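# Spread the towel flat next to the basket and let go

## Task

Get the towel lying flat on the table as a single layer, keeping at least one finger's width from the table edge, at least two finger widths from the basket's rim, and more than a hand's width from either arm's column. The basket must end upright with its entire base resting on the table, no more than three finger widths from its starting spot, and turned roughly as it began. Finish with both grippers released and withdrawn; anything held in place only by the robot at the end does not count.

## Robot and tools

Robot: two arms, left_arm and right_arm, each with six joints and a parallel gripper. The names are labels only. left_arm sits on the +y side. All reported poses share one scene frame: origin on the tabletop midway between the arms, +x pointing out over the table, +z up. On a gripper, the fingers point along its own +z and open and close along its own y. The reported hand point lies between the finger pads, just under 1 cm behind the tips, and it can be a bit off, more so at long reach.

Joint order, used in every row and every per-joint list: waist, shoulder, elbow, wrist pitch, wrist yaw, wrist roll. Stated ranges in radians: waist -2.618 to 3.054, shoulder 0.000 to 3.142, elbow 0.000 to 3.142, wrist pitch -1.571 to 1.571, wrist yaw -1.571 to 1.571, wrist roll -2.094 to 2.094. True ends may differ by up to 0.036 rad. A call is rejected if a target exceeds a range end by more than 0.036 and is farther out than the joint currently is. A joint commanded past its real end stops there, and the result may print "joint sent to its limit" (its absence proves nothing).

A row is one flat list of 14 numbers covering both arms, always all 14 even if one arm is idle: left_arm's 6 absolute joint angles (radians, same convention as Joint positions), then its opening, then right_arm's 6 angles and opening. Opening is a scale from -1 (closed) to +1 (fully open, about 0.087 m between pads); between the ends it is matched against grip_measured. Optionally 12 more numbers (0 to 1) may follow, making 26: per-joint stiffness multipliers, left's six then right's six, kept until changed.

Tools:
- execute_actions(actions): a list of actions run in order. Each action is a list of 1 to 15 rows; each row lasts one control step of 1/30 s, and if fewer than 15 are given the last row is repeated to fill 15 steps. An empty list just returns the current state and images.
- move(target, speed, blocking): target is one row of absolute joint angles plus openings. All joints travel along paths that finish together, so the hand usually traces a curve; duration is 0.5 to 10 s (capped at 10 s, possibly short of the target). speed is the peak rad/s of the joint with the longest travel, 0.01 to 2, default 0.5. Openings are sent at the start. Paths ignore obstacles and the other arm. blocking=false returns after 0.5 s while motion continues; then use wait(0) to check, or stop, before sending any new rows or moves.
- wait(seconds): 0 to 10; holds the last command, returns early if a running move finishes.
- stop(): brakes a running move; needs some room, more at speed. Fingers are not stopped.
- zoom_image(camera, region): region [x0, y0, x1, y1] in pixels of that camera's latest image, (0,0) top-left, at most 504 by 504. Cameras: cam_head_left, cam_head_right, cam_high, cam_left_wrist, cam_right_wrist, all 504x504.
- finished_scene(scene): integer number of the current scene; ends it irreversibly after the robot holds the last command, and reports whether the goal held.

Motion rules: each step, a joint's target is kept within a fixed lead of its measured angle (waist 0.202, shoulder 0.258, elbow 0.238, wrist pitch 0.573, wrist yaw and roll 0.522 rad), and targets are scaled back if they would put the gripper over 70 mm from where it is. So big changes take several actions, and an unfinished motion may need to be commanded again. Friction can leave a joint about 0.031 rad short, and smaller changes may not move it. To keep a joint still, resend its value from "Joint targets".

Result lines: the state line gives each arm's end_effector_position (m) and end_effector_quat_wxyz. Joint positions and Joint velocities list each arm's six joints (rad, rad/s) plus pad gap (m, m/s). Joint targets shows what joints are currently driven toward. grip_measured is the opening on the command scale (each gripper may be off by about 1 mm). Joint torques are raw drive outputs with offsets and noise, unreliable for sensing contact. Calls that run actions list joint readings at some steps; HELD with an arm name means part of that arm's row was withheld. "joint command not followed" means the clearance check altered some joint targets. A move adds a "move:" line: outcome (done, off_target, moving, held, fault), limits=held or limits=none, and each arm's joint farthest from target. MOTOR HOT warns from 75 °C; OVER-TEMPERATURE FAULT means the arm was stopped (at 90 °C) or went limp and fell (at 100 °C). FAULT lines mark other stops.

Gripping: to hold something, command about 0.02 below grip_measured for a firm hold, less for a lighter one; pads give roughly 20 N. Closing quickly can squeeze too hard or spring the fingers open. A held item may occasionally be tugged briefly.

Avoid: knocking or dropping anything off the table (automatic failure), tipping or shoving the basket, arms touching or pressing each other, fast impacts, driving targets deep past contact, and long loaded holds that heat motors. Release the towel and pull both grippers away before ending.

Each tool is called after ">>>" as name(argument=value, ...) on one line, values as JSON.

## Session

>>> execute_actions(actions=[])

Scene clock: 0.00 s.
left_arm: end_effector_position=(+0.2004, +0.6150, +0.0951) grip_measured=+0.990 end_effector_quat_wxyz=(-0.070, -0.419, +0.905, +0.009) | right_arm: end_effector_position=(+0.1239, -0.5287, +0.3336) grip_measured=+1.000 end_effector_quat_wxyz=(+0.082, -0.212, +0.787, -0.573)
Joint names: [waist, shoulder, elbow, wrist pitch, wrist yaw, wrist roll]
Joint positions: left_arm=[ 0.945  2.11   1.86  -1.428 -0.091  0.135  0.087] | right_arm=[-0.237  0.612  1.026 -0.861  0.701 -1.392  0.087]
Joint velocities: left_arm=[ 0.007  0.022 -0.017  0.066 -0.022  0.022 -0.   ] | right_arm=[ 0.017  0.002  0.017  0.051 -0.037 -0.051  0.   ]
Joint torques (N m, as the arm reports them, + toward a larger angle): no reading
Motor temperatures (°C, as the motors report them): left_arm=[28 30 29 31 30 30] | right_arm=[27 31 29 31 27 31]
Joint targets: left_arm=[0.945 2.110 1.860 -1.428 -0.091 0.135] | right_arm=[-0.237 0.612 1.026 -0.861 0.701 -1.392]
Joint stiffness scale: left_arm=[1. 1. 1. 1. 1. 1.] | right_arm=[1. 1. 1. 1. 1. 1.]

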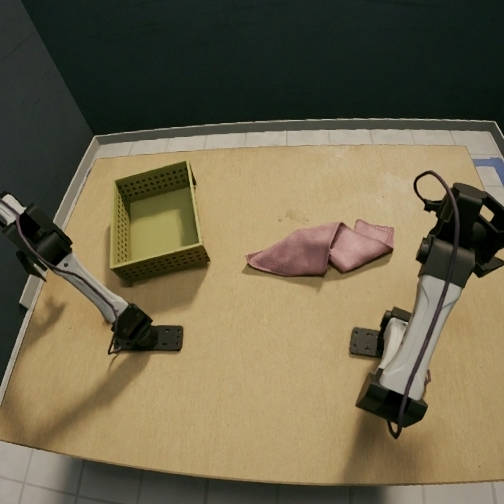

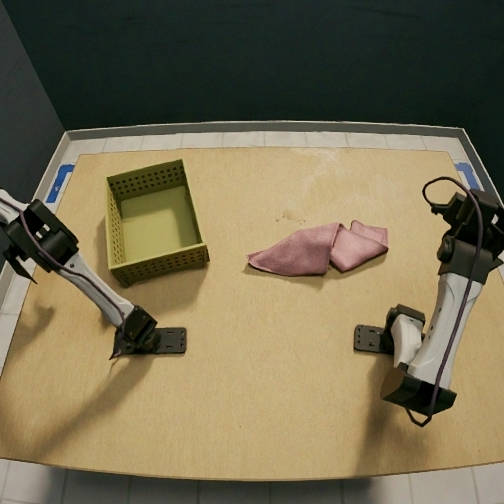

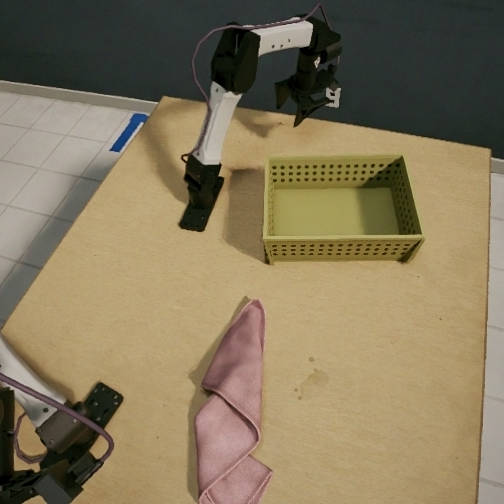

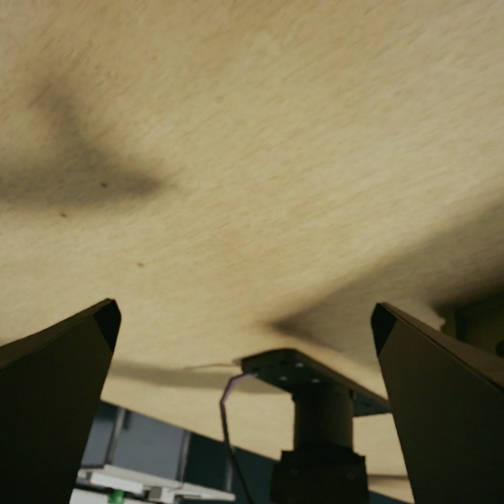

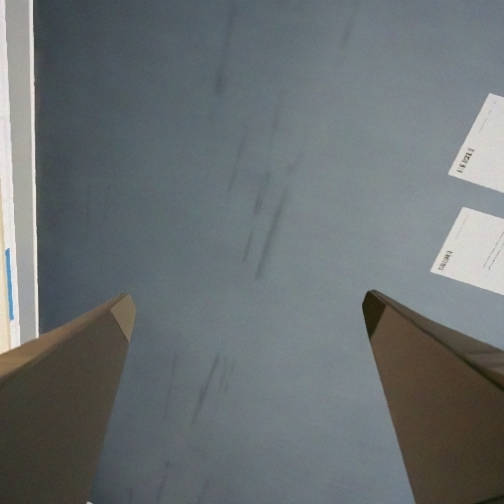

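>>> zoom_image(camera="cam_head_left", region=[230,200,410,295])

>>> zoom_image(camera="cam_high", region=[140,284,360,504])

Region (230, 200, 410, 295) of cam_head_left's 504x504 image, scaled by 2.800, with more detail than that image has; it fills the top 266 rows of this view, and the rest is white.

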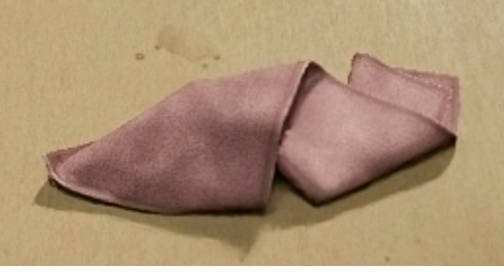

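Region (140, 284, 360, 504) of cam_high's 504x504 image, scaled by 2.291, with more detail than that image has.

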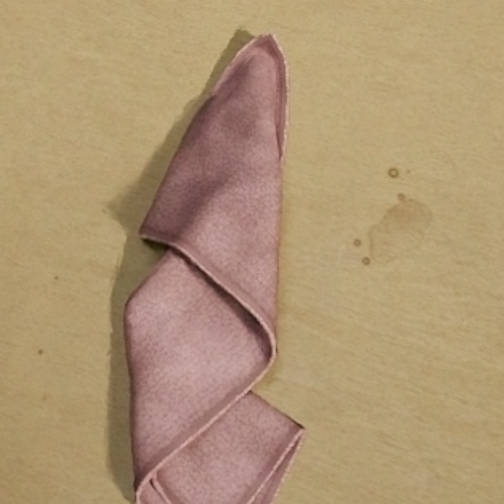

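>>> move(target=[0.5,0.9,1.2,-1.3,0,-0.5,0,0.1,1.9,2.0,-1.15,0,0,0.3], speed=1.0)

>>> move(target=[-1.1,1.3,1.4,-1.2,0,-1.0,0,0.1,1.9,2.0,-1.15,0,0,0.3], speed=1.0)

Scene clock: 3.93 s.
left_arm: end_effector_position=(+0.1923, +0.3946, +0.2201) grip_measured=+0.000 end_effector_quat_wxyz=(+0.270, -0.490, +0.829, +0.015) | right_arm: end_effector_position=(+0.4622, -0.3681, +0.2121) grip_measured=+0.300 end_effector_quat_wxyz=(+0.265, +0.038, +0.963, -0.017)
Joint names: [waist, shoulder, elbow, wrist pitch, wrist yaw, wrist roll]
Joint positions: left_arm=[ 0.51   0.912  1.214 -1.325 -0.009 -0.493  0.044] | right_arm=[ 0.092  1.891  1.988 -1.131  0.01  -0.006  0.057]
Joint velocities: left_arm=[ 0.007 -0.002  0.017 -0.022  0.066 -0.037 -0.001] | right_arm=[-0.012 -0.002 -0.002  0.051  0.007  0.051 -0.001]
Joint torques (N m, as the arm reports them, + toward a larger angle): left_arm=[-1.09 -1.61  4.48  1.56 -0.04 -0.01] | right_arm=[  0.5  -10.54   9.82   1.47  -0.05  -0.04]
Motor temperatures (°C, as the motors report them): left_arm=[28 31 30 31 30 30] | right_arm=[27 31 30 32 27 31]
Joint targets: left_arm=[0.500 0.900 1.200 -1.300 -0.000 -0.500] | right_arm=[0.100 1.900 2.000 -1.150 -0.000 -0.000]
Joint stiffness scale: left_arm=[1. 1. 1. 1. 1. 1.] | right_arm=[1. 1. 1. 1. 1. 1.]
move: off_target (left_arm); limits=none; left_arm: farthest joint: the wrist pitch, 0.025 radians from its target (0.128 radians at the start); right_arm: farthest joint: the wrist pitch, 0.019 radians from its target (0.292 radians at the start)

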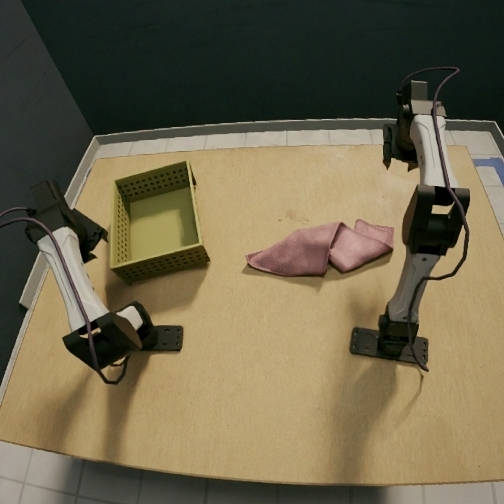

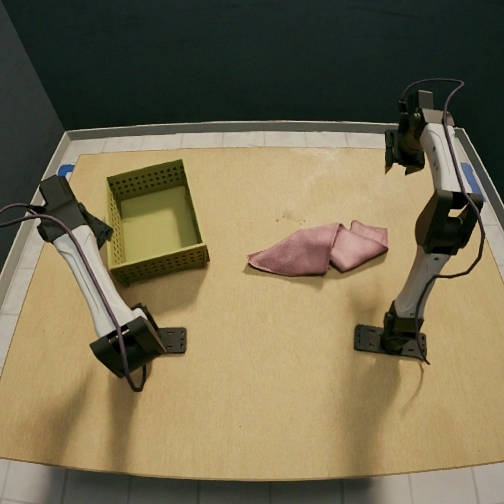

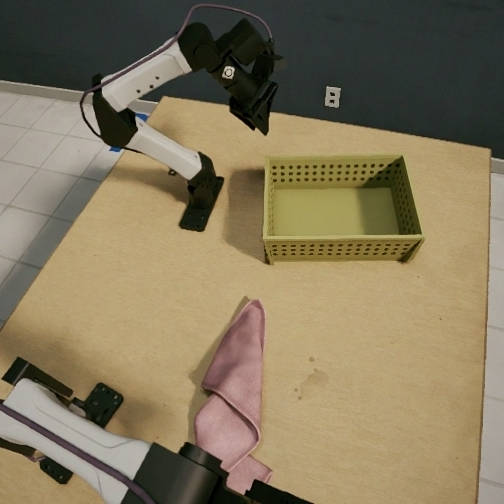

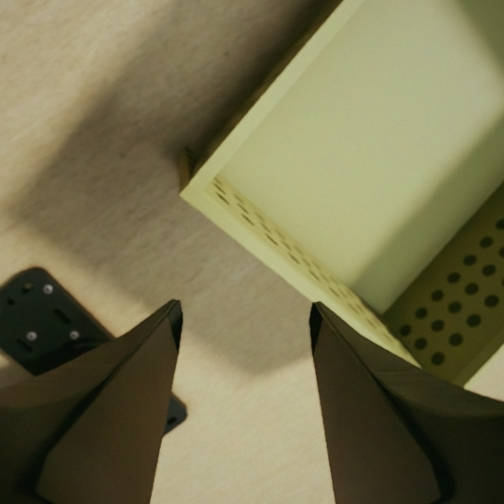

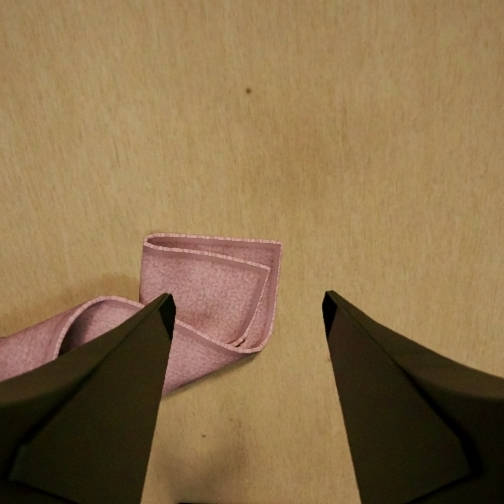

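Scene clock: 6.33 s.
left_arm: end_effector_position=(+0.1460, +0.0670, +0.2130) grip_measured=+0.000 end_effector_quat_wxyz=(+0.116, +0.018, +0.976, -0.184) | right_arm: end_effector_position=(+0.4622, -0.3681, +0.2121) grip_measured=+0.300 end_effector_quat_wxyz=(+0.265, +0.038, +0.963, -0.017)
Joint names: [waist, shoulder, elbow, wrist pitch, wrist yaw, wrist roll]
Joint positions: left_arm=[-1.092  1.286  1.376 -1.223 -0.001 -0.993  0.044] | right_arm=[ 0.092  1.891  1.988 -1.131  0.01  -0.006  0.057]
Joint velocities: left_arm=[-0.007 -0.007 -0.012 -0.051 -0.037 -0.066 -0.001] | right_arm=[ 0.002  0.012 -0.012 -0.051 -0.007 -0.022 -0.   ]
Joint torques (N m, as the arm reports them, + toward a larger angle): left_arm=[-0.93 -2.9   7.57  1.37 -0.15  0.01] | right_arm=[  0.48 -10.51   9.81   1.47  -0.06  -0.05]
Motor temperatures (°C, as the motors report them): left_arm=[28 31 30 32 30 30] | right_arm=[27 31 31 32 27 31]
Joint targets: left_arm=[-1.100 1.300 1.400 -1.200 -0.000 -1.000] | right_arm=[0.100 1.900 2.000 -1.150 0.000 -0.000]
Joint stiffness scale: left_arm=[1. 1. 1. 1. 1. 1.] | right_arm=[1. 1. 1. 1. 1. 1.]
move: off_target (left_arm); limits=none; left_arm: farthest joint: the elbow, 0.024 radians from its target (0.186 radians at the start); right_arm: farthest joint: the wrist pitch, 0.019 radians from its target (0.019 radians at the start)

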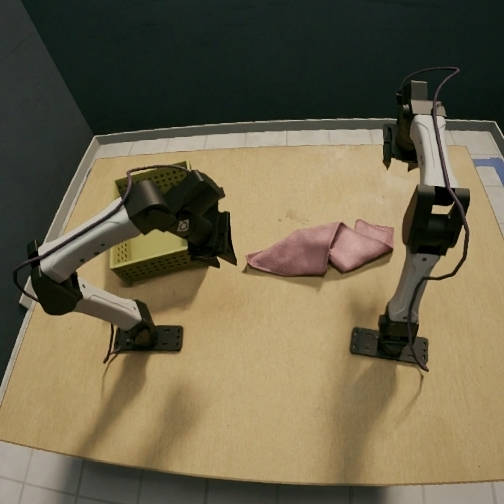

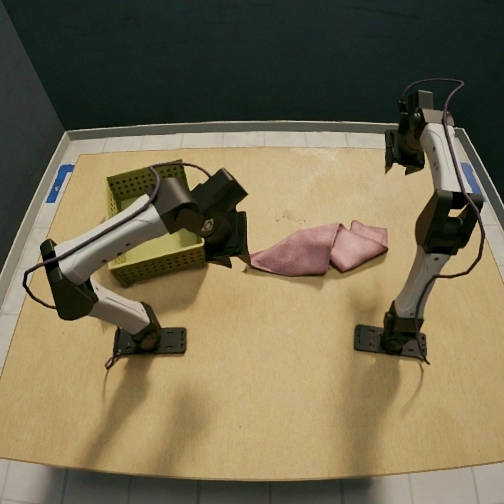

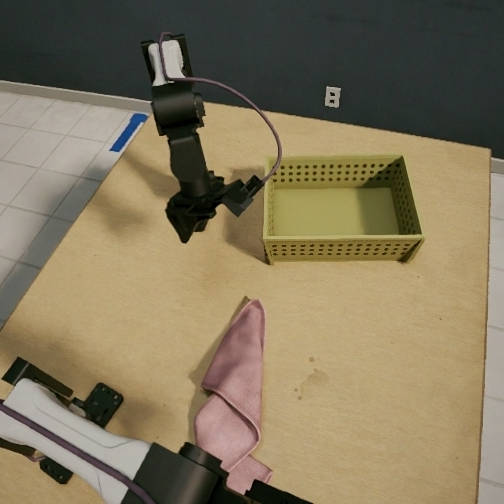

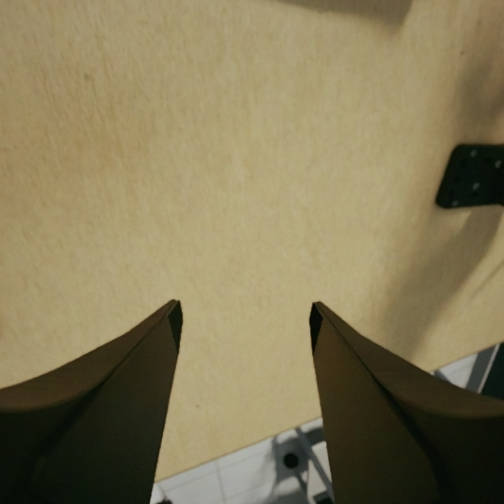

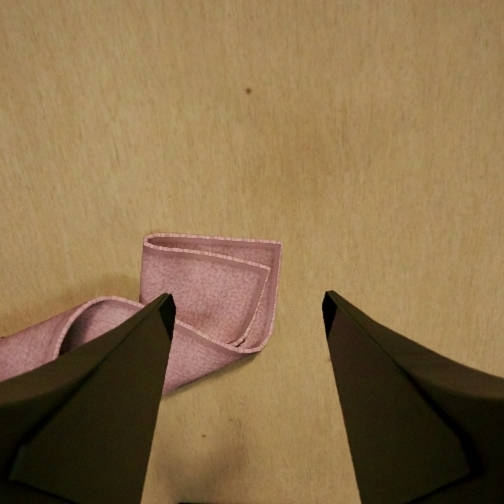

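>>> move(target=[-1.14,2.29,2.02,-0.89,0,0,0,0.035,2.135,1.645,-1.035,0,0,0], speed=0.6)

Scene clock: 9.43 s.
left_arm: end_effector_position=(+0.2747, -0.1180, +0.0491) grip_measured=+0.000 end_effector_quat_wxyz=(+0.153, +0.498, +0.849, -0.091) | right_arm: end_effector_position=(+0.4094, -0.3814, +0.0348) grip_measured=+0.000 end_effector_quat_wxyz=(+0.040, +0.062, +0.997, -0.008)
Joint names: [waist, shoulder, elbow, wrist pitch, wrist yaw, wrist roll]
Joint positions: left_arm=[-1.131  2.293  1.996 -0.915 -0.001 -0.008  0.044] | right_arm=[ 0.046  2.114  1.664 -1.04   0.01  -0.006  0.044]
Joint velocities: left_arm=[ 0.007  0.012 -0.007  0.022 -0.037 -0.066 -0.001] | right_arm=[-0.007  0.007 -0.002  0.051 -0.037  0.022  0.   ]
Joint torques (N m, as the arm reports them, + toward a larger angle): left_arm=[ -0.99 -12.71   7.9    1.3   -0.08   0.12] | right_arm=[ -1.02 -11.32   6.49   0.77  -0.06  -0.04]
Motor temperatures (°C, as the motors report them): left_arm=[28 31 30 32 30 30] | right_arm=[27 32 31 32 27 31]
Joint targets: left_arm=[-1.140 2.290 2.020 -0.890 0.000 -0.000] | right_arm=[0.035 2.135 1.645 -1.035 0.000 0.000]
Joint stiffness scale: left_arm=[1. 1. 1. 1. 1. 1.] | right_arm=[1. 1. 1. 1. 1. 1.]
move: off_target (left_arm, right_arm); limits=none; left_arm: farthest joint: the wrist pitch, 0.025 radians from its target (0.333 radians at the start); right_arm: farthest joint: the shoulder, 0.021 radians from its target (0.244 radians at the start)

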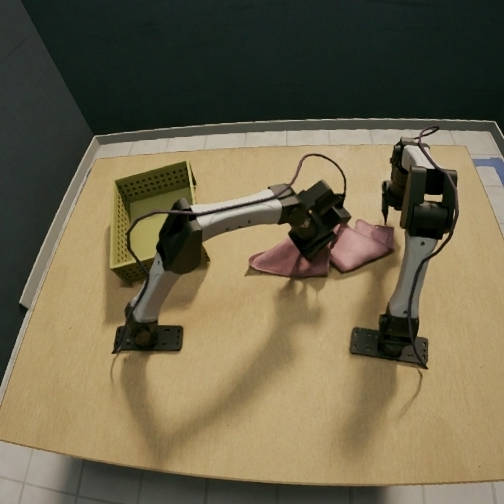

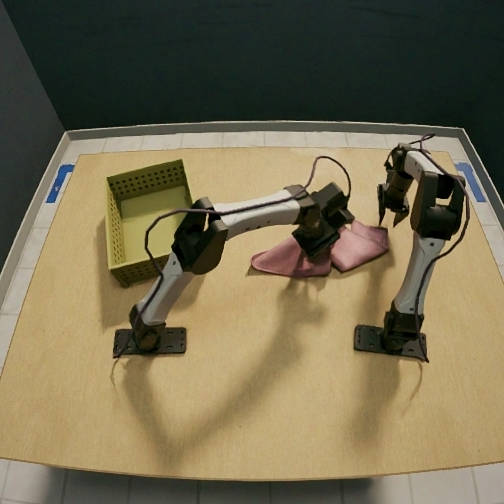

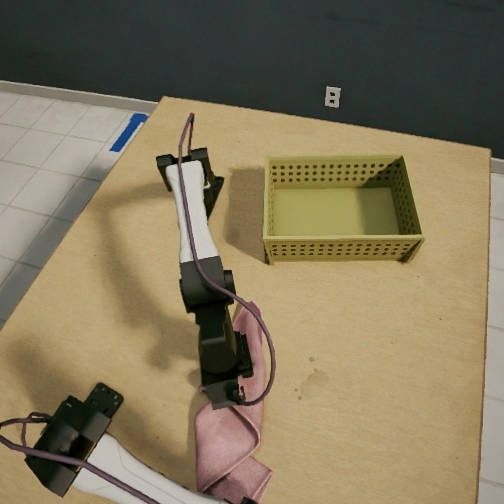

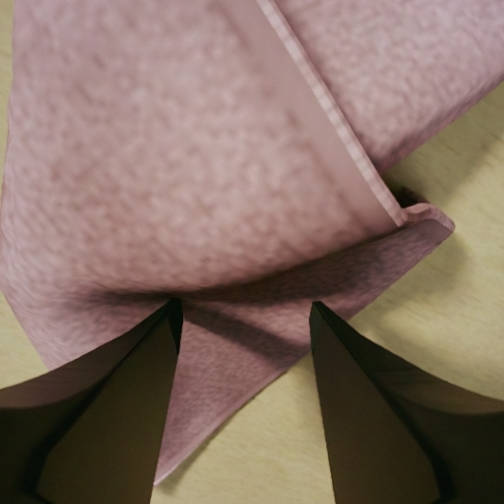

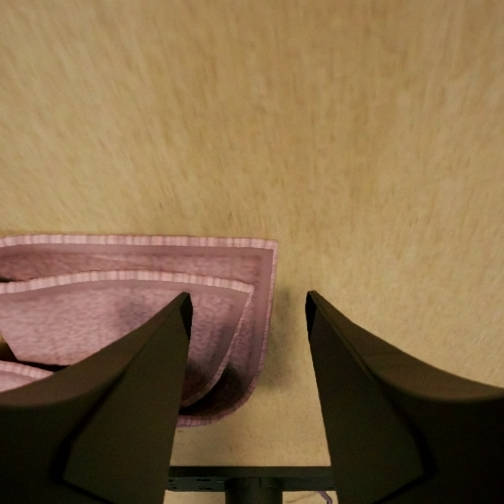

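>>> move(target=[-1.26,2.25,2.06,-0.9,0,0,0,0.035,2.155,1.62,-0.99,0,0,0], speed=0.2)

>>> move(target=[-1.26,2.36,2.06,-0.88,0,0,0,0.035,2.155,1.62,-0.99,0,0,0], speed=0.2)

Scene clock: 11.57 s.
left_arm: end_effector_position=(+0.2227, -0.1553, +0.0713) grip_measured=+0.000 end_effector_quat_wxyz=(+0.172, +0.548, +0.810, -0.118) | right_arm: end_effector_position=(+0.4121, -0.3817, +0.0228) grip_measured=+0.000 end_effector_quat_wxyz=(+0.043, +0.062, +0.997, -0.008)
Joint names: [waist, shoulder, elbow, wrist pitch, wrist yaw, wrist roll]
Joint positions: left_arm=[-1.257  2.274  2.039 -0.915 -0.001 -0.006  0.044] | right_arm=[ 0.046  2.13   1.641 -0.995  0.01  -0.006  0.044]
Joint velocities: left_arm=[ 0.007 -0.002  0.012  0.022  0.007 -0.066  0.   ] | right_arm=[-0.002 -0.007  0.002 -0.139  0.007  0.022  0.   ]
Joint torques (N m, as the arm reports them, + toward a larger angle): left_arm=[ -0.59 -14.31   7.81   1.3   -0.09   0.1 ] | right_arm=[ -1.04 -11.07   6.29   0.78  -0.06  -0.04]
Motor temperatures (°C, as the motors report them): left_arm=[28 33 31 32 30 30] | right_arm=[27 33 31 32 27 31]
Joint targets: left_arm=[-1.260 2.250 2.060 -0.900 0.000 0.000] | right_arm=[0.035 2.155 1.620 -0.990 0.000 -0.000]
Joint stiffness scale: left_arm=[1. 1. 1. 1. 1. 1.] | right_arm=[1. 1. 1. 1. 1. 1.]
move: off_target (left_arm, right_arm); limits=none; left_arm: farthest joint: the shoulder, 0.024 radians from its target (0.043 radians at the start); right_arm: farthest joint: the shoulder, 0.025 radians from its target (0.041 radians at the start)

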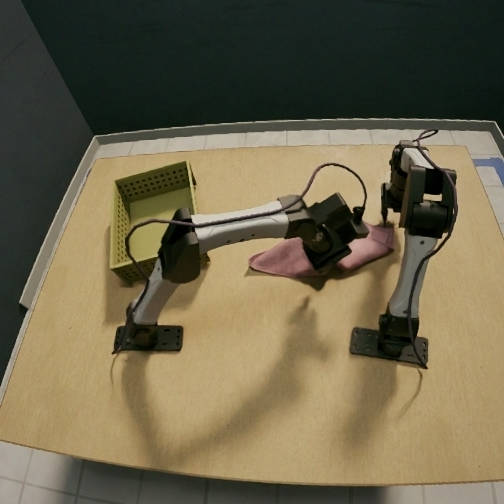

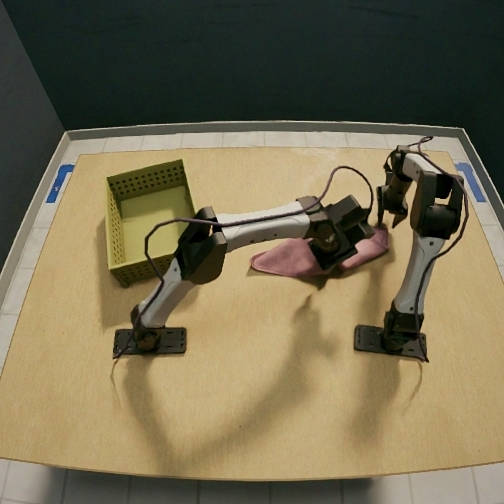

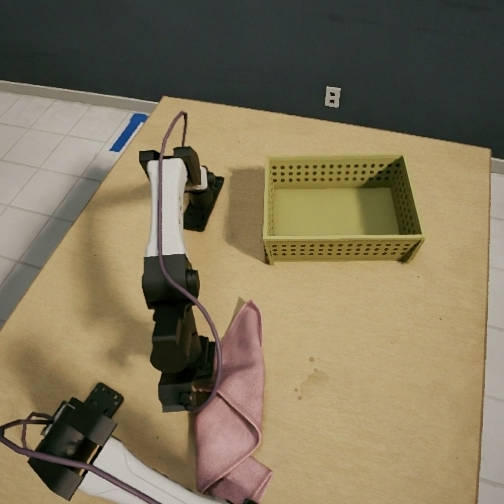

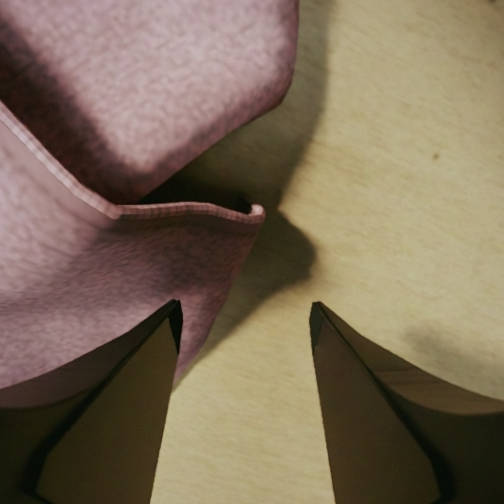

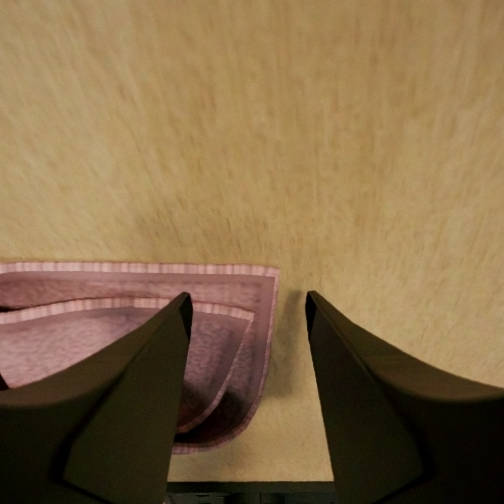

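Scene clock: 12.53 s.
left_arm: end_effector_position=(+0.2217, -0.1528, +0.0304) grip_measured=+0.000 end_effector_quat_wxyz=(+0.142, +0.552, +0.816, -0.097) | right_arm: end_effector_position=(+0.4122, -0.3817, +0.0228) grip_measured=+0.000 end_effector_quat_wxyz=(+0.043, +0.062, +0.997, -0.008)
Joint names: [waist, shoulder, elbow, wrist pitch, wrist yaw, wrist roll]
Joint positions: left_arm=[-1.257  2.359  2.039 -0.904 -0.001 -0.006  0.044] | right_arm=[ 0.046  2.13   1.641 -0.995  0.01  -0.006  0.044]
Joint velocities: left_arm=[-0.007 -0.007 -0.002  0.037 -0.066  0.081  0.   ] | right_arm=[ 0.002 -0.002  0.002  0.066 -0.037  0.037 -0.001]
Joint torques (N m, as the arm reports them, + toward a larger angle): left_arm=[ -0.56 -12.88   7.67   1.27  -0.1    0.08] | right_arm=[ -1.04 -11.11   6.28   0.78  -0.06  -0.05]
Motor temperatures (°C, as the motors report them): left_arm=[28 33 31 32 30 30] | right_arm=[27 33 31 32 27 31]
Joint targets: left_arm=[-1.260 2.360 2.060 -0.880 -0.000 0.000] | right_arm=[0.035 2.155 1.620 -0.990 0.000 -0.000]
Joint stiffness scale: left_arm=[1. 1. 1. 1. 1. 1.] | right_arm=[1. 1. 1. 1. 1. 1.]
move: off_target (left_arm, right_arm); limits=none; left_arm: farthest joint: the wrist pitch, 0.024 radians from its target (0.035 radians at the start); right_arm: farthest joint: the shoulder, 0.025 radians from its target (0.025 radians at the start)

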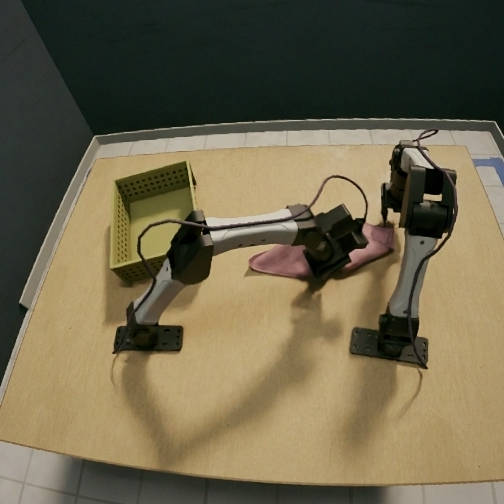

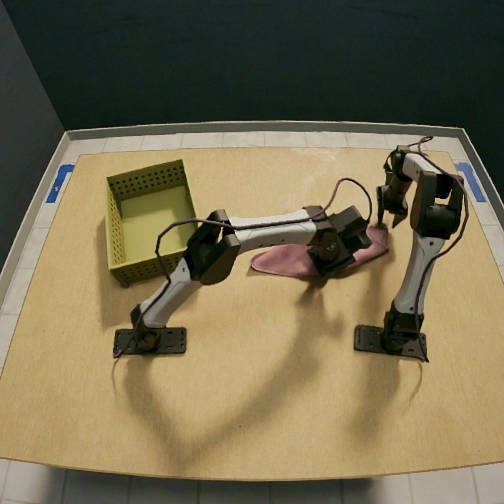

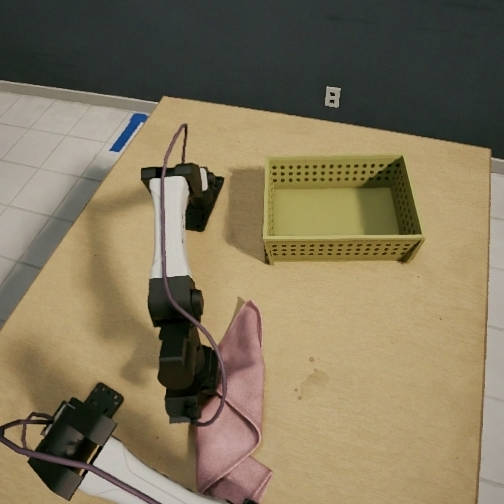

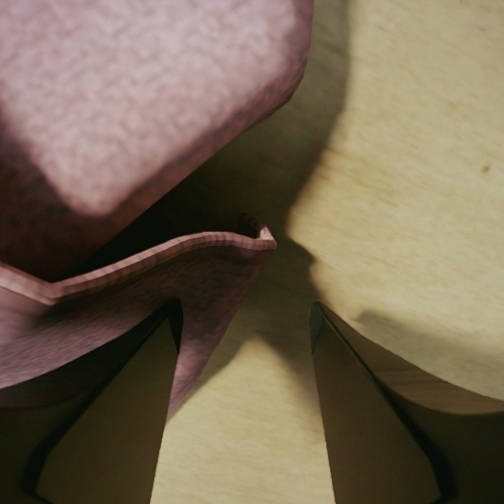

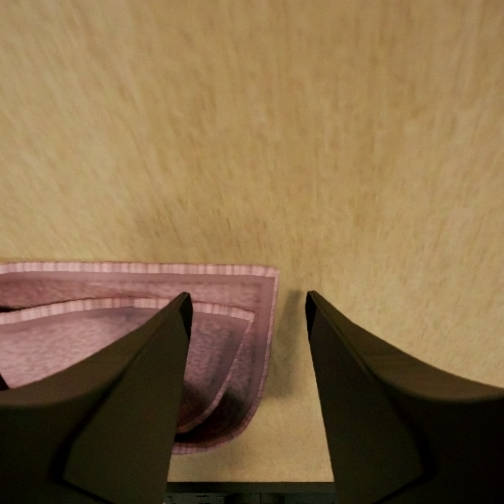

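>>> move(target=[-1.23,2.425,2.06,-0.83,0,0,0,0.035,2.205,1.62,-0.995,0,0,0], speed=0.12)

Scene clock: 14.13 s.
left_arm: end_effector_position=(+0.2316, -0.1555, +0.0082) grip_measured=+0.000 end_effector_quat_wxyz=(+0.140, +0.545, +0.821, -0.094) | right_arm: end_effector_position=(+0.4092, -0.3811, +0.0109) grip_measured=+0.000 end_effector_quat_wxyz=(+0.027, +0.063, +0.998, -0.004)
Joint names: [waist, shoulder, elbow, wrist pitch, wrist yaw, wrist roll]
Joint positions: left_arm=[-1.241  2.409  2.039 -0.861 -0.001 -0.006  0.044] | right_arm=[ 0.045  2.163  1.641 -0.994  0.005 -0.005  0.044]
Joint velocities: left_arm=[ 0.002 -0.017 -0.002 -0.051  0.007 -0.007  0.   ] | right_arm=[-0.007 -0.002  0.002  0.022 -0.007  0.022 -0.   ]
Joint torques (N m, as the arm reports them, + toward a larger angle): left_arm=[  0.64 -11.97   7.66   1.32  -0.11   0.08] | right_arm=[-0.91 -9.9   6.11  0.64 -0.02 -0.05]
Motor temperatures (°C, as the motors report them): left_arm=[28 34 31 32 30 30] | right_arm=[27 33 31 32 27 31]
Joint targets: left_arm=[-1.230 2.425 2.060 -0.830 0.000 -0.000] | right_arm=[0.035 2.205 1.620 -0.995 -0.000 0.000]
Joint stiffness scale: left_arm=[1. 1. 1. 1. 1. 1.] | right_arm=[1. 1. 1. 1. 1. 1.]
move: off_target (left_arm, right_arm); limits=none; left_arm: farthest joint: the wrist pitch, 0.031 radians from its target (0.074 radians at the start); right_arm: farthest joint: the shoulder, 0.042 radians from its target (0.075 radians at the start)

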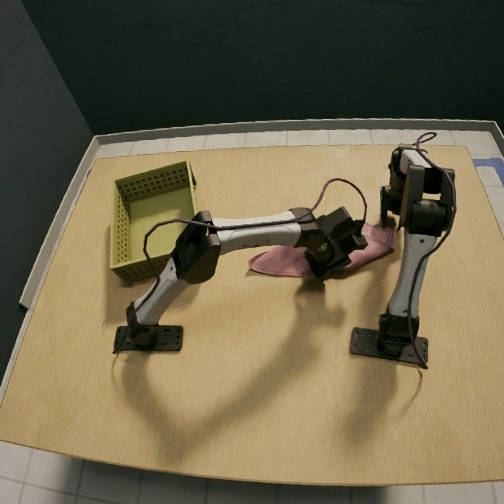

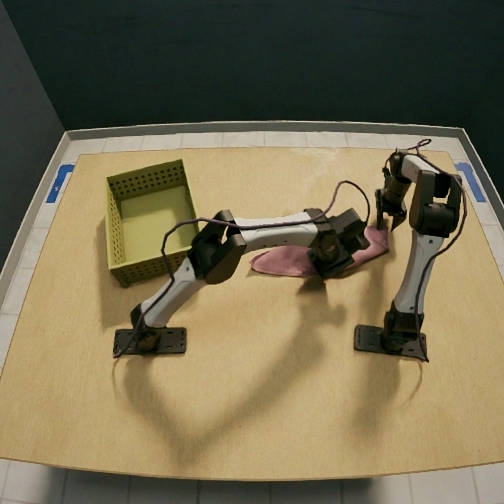

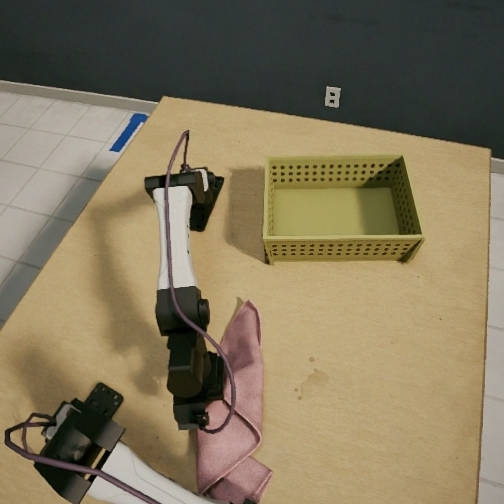

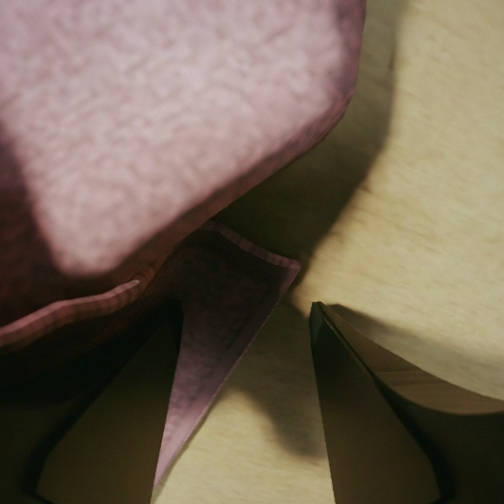

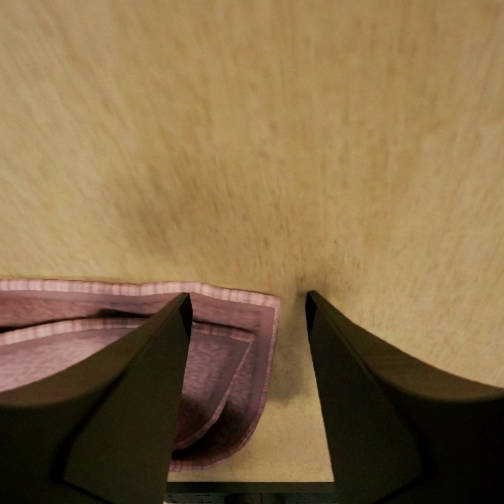

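>>> execute_actions(actions=[[[-1.23,2.425,2.06,-0.83,0,0,-0.5,0.035,2.205,1.62,-0.995,0,0,-0.5]],[[-1.23,2.425,2.06,-0.83,0,0,-1,0.035,2.205,1.62,-0.995,0,0,-1]]])

>>> move(target=[-1.15,2.2,2.06,-0.9,0,0,-1,0.035,2.0,1.7,-1.0,0,0,-1], speed=0.25)

Scene clock: 15.70 s.
left_arm: end_effector_position=(+0.2348, -0.1573, +0.0095) grip_measured=-0.918 end_effector_quat_wxyz=(+0.146, +0.544, +0.821, -0.096) | right_arm: end_effector_position=(+0.4092, -0.3772, +0.0110) grip_measured=-0.921 end_effector_quat_wxyz=(+0.027, +0.066, +0.997, +0.006)
Joint names: [waist, shoulder, elbow, wrist pitch, wrist yaw, wrist roll]
Joint positions: left_arm=[-1.237  2.409  2.042 -0.853 -0.002 -0.005  0.004] | right_arm=[ 0.045  2.163  1.641 -0.996 -0.015  0.002  0.003]
Joint velocities: left_arm=[-0.017 -0.002  0.007 -0.037 -0.037  0.051 -0.   ] | right_arm=[-0.002 -0.027  0.002  0.051 -0.037  0.037 -0.116]
Joint torques (N m, as the arm reports them, + toward a larger angle): left_arm=[  0.37 -12.04   7.4    1.28  -0.09   0.07] | right_arm=[-0.94 -9.87  6.14  0.65  0.2  -0.14]
Motor temperatures (°C, as the motors report them): left_arm=[28 34 31 32 30 30] | right_arm=[27 34 31 32 27 31]
Joint targets: left_arm=[-1.230 2.425 2.060 -0.830 0.000 -0.000] | right_arm=[0.035 2.205 1.620 -0.995 0.000 -0.000]
Joint stiffness scale: left_arm=[1. 1. 1. 1. 1. 1.] | right_arm=[1. 1. 1. 1. 1. 1.]
Step readings (joint positions; steps 1 to 15: 1st action; 16 to 30: 2nd action):
0: left_arm=[-1.241 2.409 2.039 -0.860 -0.001 -0.006] | right_arm=[0.045 2.163 1.641 -0.994 0.005 -0.005]
1: left_arm=[-1.241 2.409 2.039 -0.860 -0.001 -0.006] | right_arm=[0.045 2.163 1.641 -0.994 0.002 -0.004]
2: left_arm=[-1.240 2.409 2.039 -0.858 -0.002 -0.006] | right_arm=[0.045 2.163 1.641 -0.995 -0.003 -0.003]
4: left_arm=[-1.239 2.409 2.039 -0.855 -0.002 -0.005] | right_arm=[0.045 2.163 1.641 -0.995 -0.009 -0.002]
8: left_arm=[-1.238 2.409 2.039 -0.855 -0.002 -0.005] | right_arm=[0.045 2.163 1.641 -0.995 -0.011 -0.001]
15: left_arm=[-1.238 2.409 2.039 -0.855 -0.002 -0.005] | right_arm=[0.045 2.163 1.641 -0.995 -0.011 -0.001]
16: left_arm=[-1.238 2.409 2.039 -0.855 -0.002 -0.005] | right_arm=[0.045 2.163 1.641 -0.995 -0.012 -0.001]
17: left_arm=[-1.238 2.409 2.039 -0.854 -0.002 -0.005] | right_arm=[0.045 2.163 1.641 -0.996 -0.015 0.000]
19: left_arm=[-1.237 2.409 2.042 -0.853 -0.002 -0.005] | right_arm=[0.045 2.163 1.641 -0.996 -0.016 0.001]
23: left_arm=[-1.237 2.409 2.042 -0.853 -0.002 -0.005] | right_arm=[0.045 2.163 1.641 -0.996 -0.016 0.001]
30: Joint positions above

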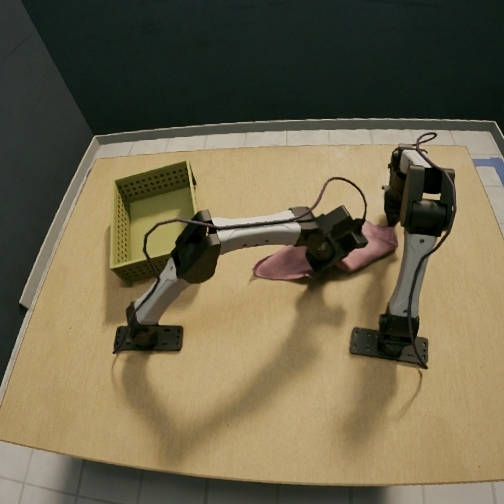

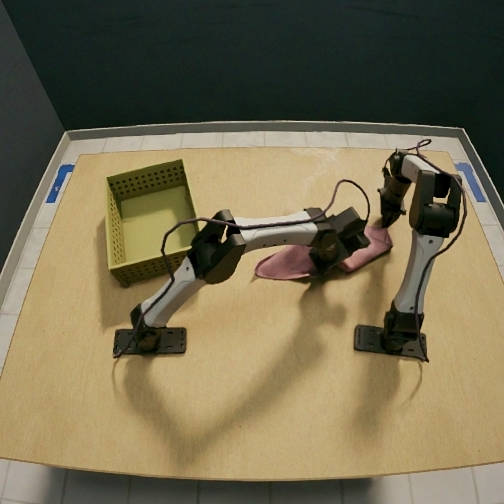

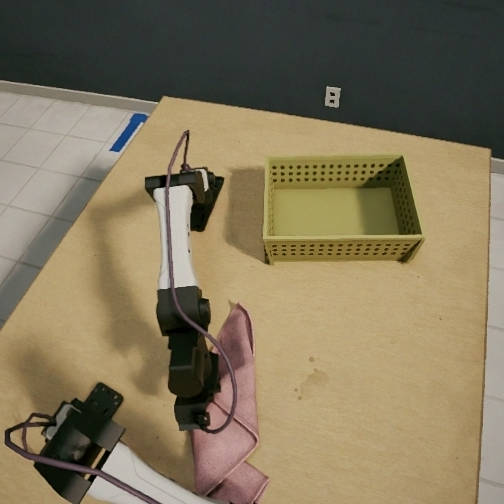

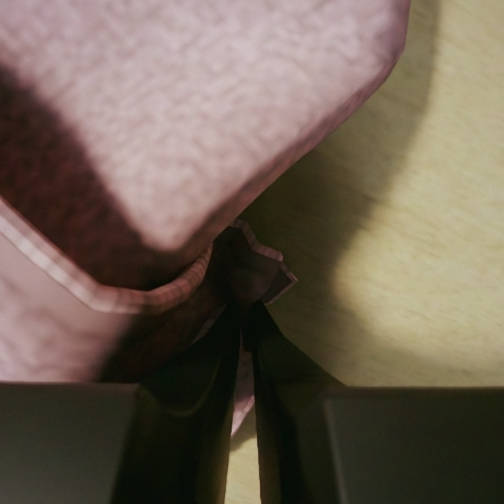

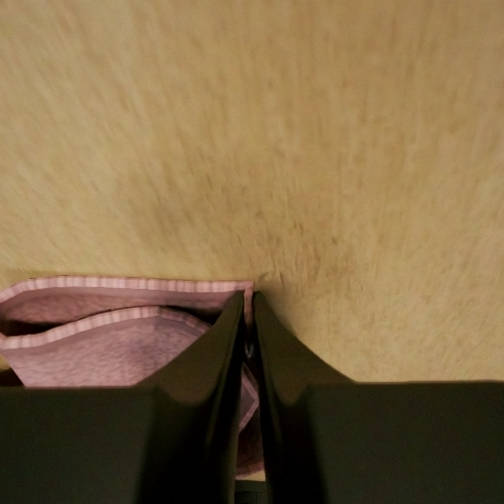

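Scene clock: 21.60 s.
left_arm: end_effector_position=(+0.2731, -0.1408, +0.1010) grip_measured=-0.918 end_effector_quat_wxyz=(+0.212, +0.502, +0.829, -0.128) | right_arm: end_effector_position=(+0.4343, -0.3815, +0.0824) grip_measured=-0.929 end_effector_quat_wxyz=(+0.130, +0.065, +0.989, -0.004)
Joint names: [waist, shoulder, elbow, wrist pitch, wrist yaw, wrist roll]
Joint positions: left_arm=[-1.156  2.219  2.042 -0.893 -0.002 -0.005  0.004] | right_arm=[ 0.045  2.005  1.691 -0.997 -0.009  0.002  0.003]
Joint velocities: left_arm=[ 0.002  0.007 -0.002 -0.022 -0.007 -0.051  0.001] | right_arm=[-0.002 -0.022 -0.022 -0.051 -0.007  0.037  0.048]
Joint torques (N m, as the arm reports them, + toward a larger angle): left_arm=[  0.28 -13.7    7.64   1.22  -0.09   0.09] | right_arm=[ -0.92 -12.85   9.57   1.08   0.12  -0.11]
Motor temperatures (°C, as the motors report them): left_arm=[28 37 32 33 30 30] | right_arm=[28 36 33 32 27 31]
Joint targets: left_arm=[-1.150 2.200 2.060 -0.900 -0.000 -0.000] | right_arm=[0.035 2.000 1.700 -1.000 0.000 0.000]
Joint stiffness scale: left_arm=[1. 1. 1. 1. 1. 1.] | right_arm=[1. 1. 1. 1. 1. 1.]
move: moving (right_arm; no rest 5 s after the path's end); limits=none; left_arm: farthest joint: the shoulder, 0.019 radians from its target (0.209 radians at the start); right_arm: farthest joint: the waist, 0.010 radians from its target (0.010 radians at the start)

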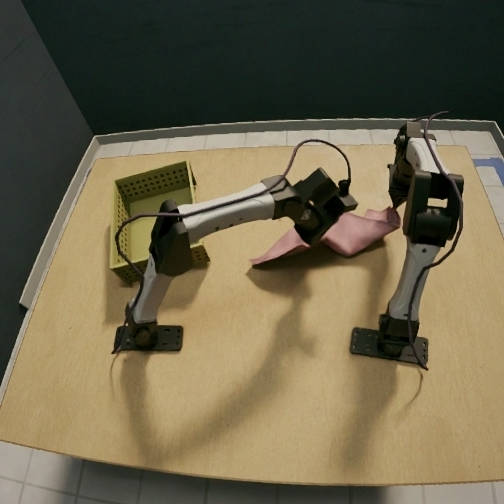

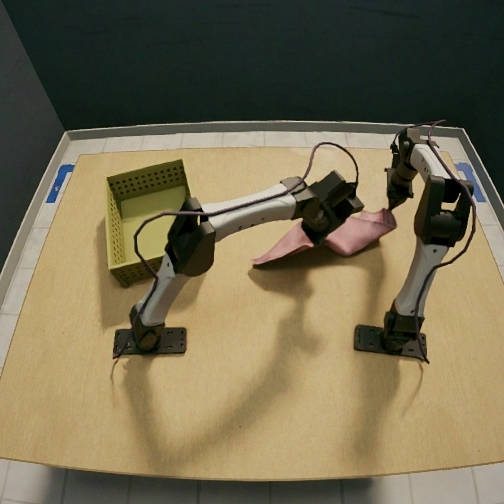

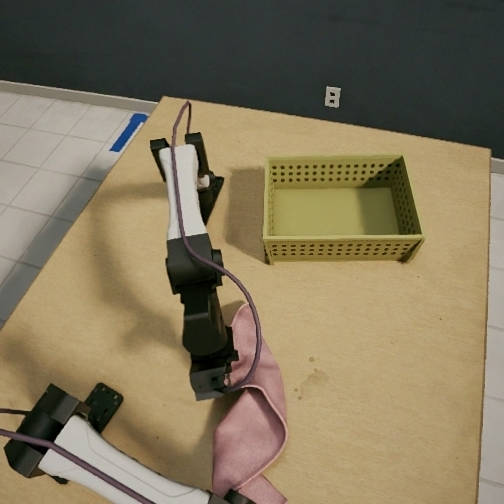

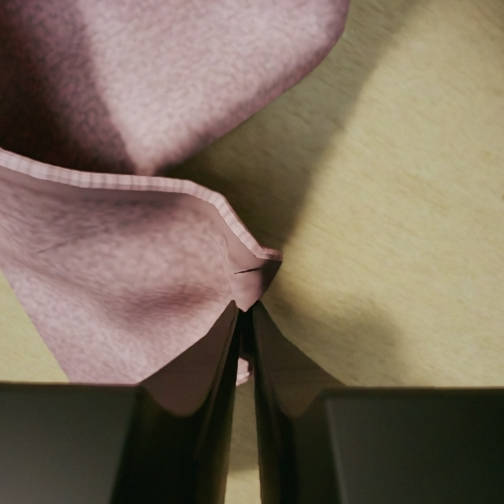

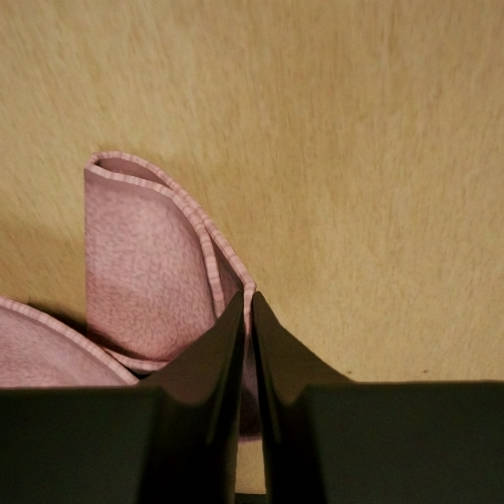

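>>> move(target=[-0.68,1.95,2.23,-1.05,0,2.0,-0.96,0.065,1.70,1.895,-0.98,0,1.5,-0.96], speed=0.7)

Scene clock: 26.20 s.
left_arm: end_effector_position=(+0.4907, +0.0362, +0.3014) grip_measured=-0.918 end_effector_quat_wxyz=(+0.285, +0.898, +0.241, +0.234) | right_arm: end_effector_position=(+0.4901, -0.3439, +0.2938) grip_measured=-0.909 end_effector_quat_wxyz=(+0.286, +0.669, +0.643, +0.238)
Joint names: [waist, shoulder, elbow, wrist pitch, wrist yaw, wrist roll]
Joint positions: left_arm=[-0.687  1.975  2.207 -1.047 -0.002  1.993  0.004] | right_arm=[ 0.052  1.71   1.884 -0.982 -0.009  1.491  0.004]
Joint velocities: left_arm=[-0.007 -0.007  0.002 -0.022 -0.037  0.022  0.   ] | right_arm=[-0.007 -0.022 -0.012 -0.007 -0.007  0.022  0.   ]
Joint torques (N m, as the arm reports them, + toward a larger angle): left_arm=[  0.19 -11.62   7.41   1.49  -0.05   0.09] | right_arm=[  0.93 -10.25   9.83   2.02   0.16  -0.04]
Motor temperatures (°C, as the motors report them): left_arm=[28 39 32 33 30 30] | right_arm=[28 37 33 33 27 31]
Joint targets: left_arm=[-0.680 1.950 2.230 -1.050 0.000 2.000] | right_arm=[0.065 1.700 1.895 -0.980 -0.000 1.500]
Joint stiffness scale: left_arm=[1. 1. 1. 1. 1. 1.] | right_arm=[1. 1. 1. 1. 1. 1.]
move: off_target (left_arm); limits=none; left_arm: farthest joint: the shoulder, 0.025 radians from its target (0.269 radians at the start); right_arm: farthest joint: the waist, 0.013 radians from its target (0.020 radians at the start)

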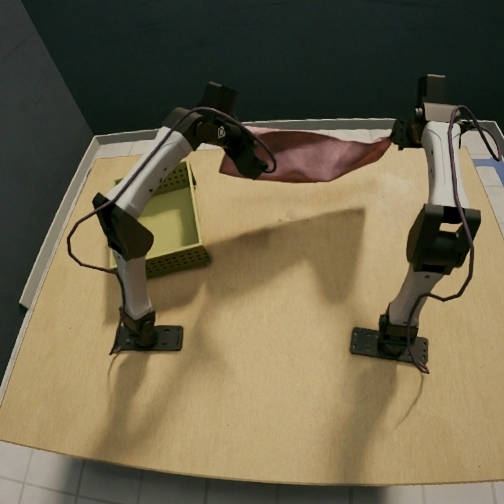

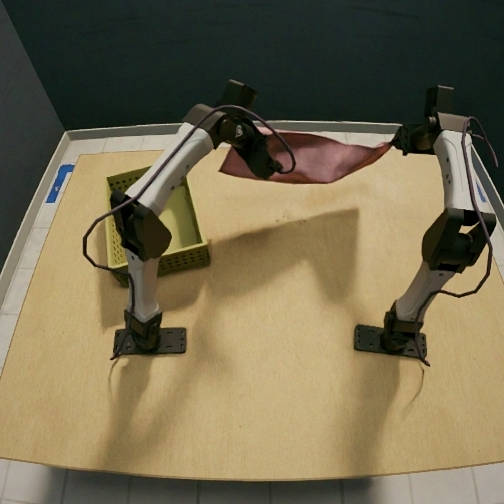

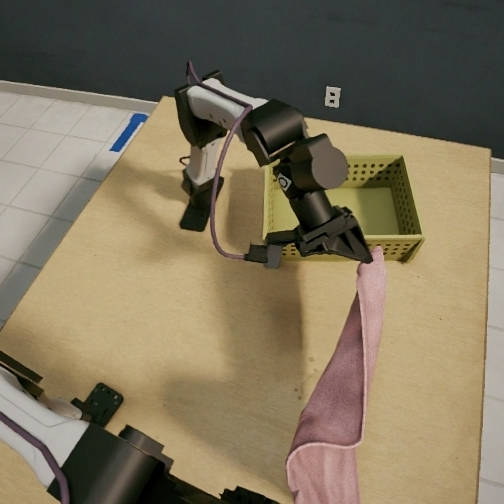

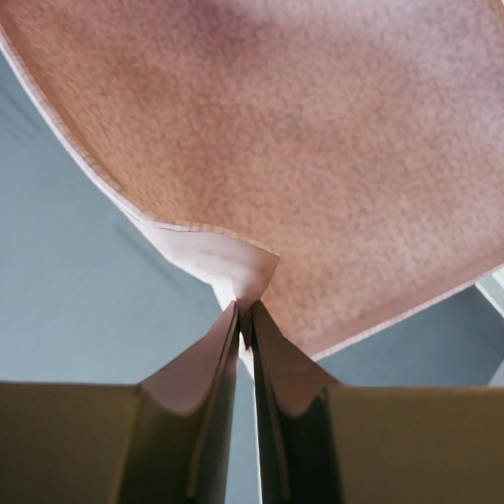

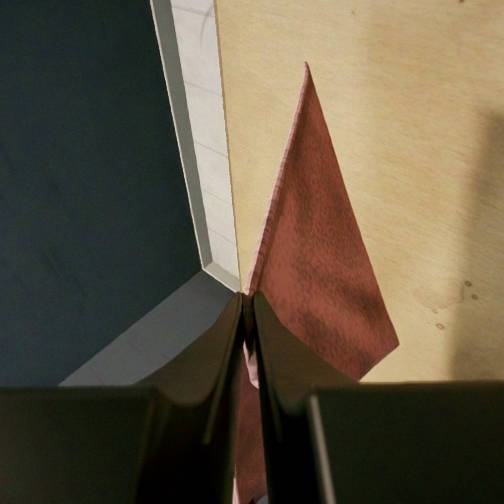

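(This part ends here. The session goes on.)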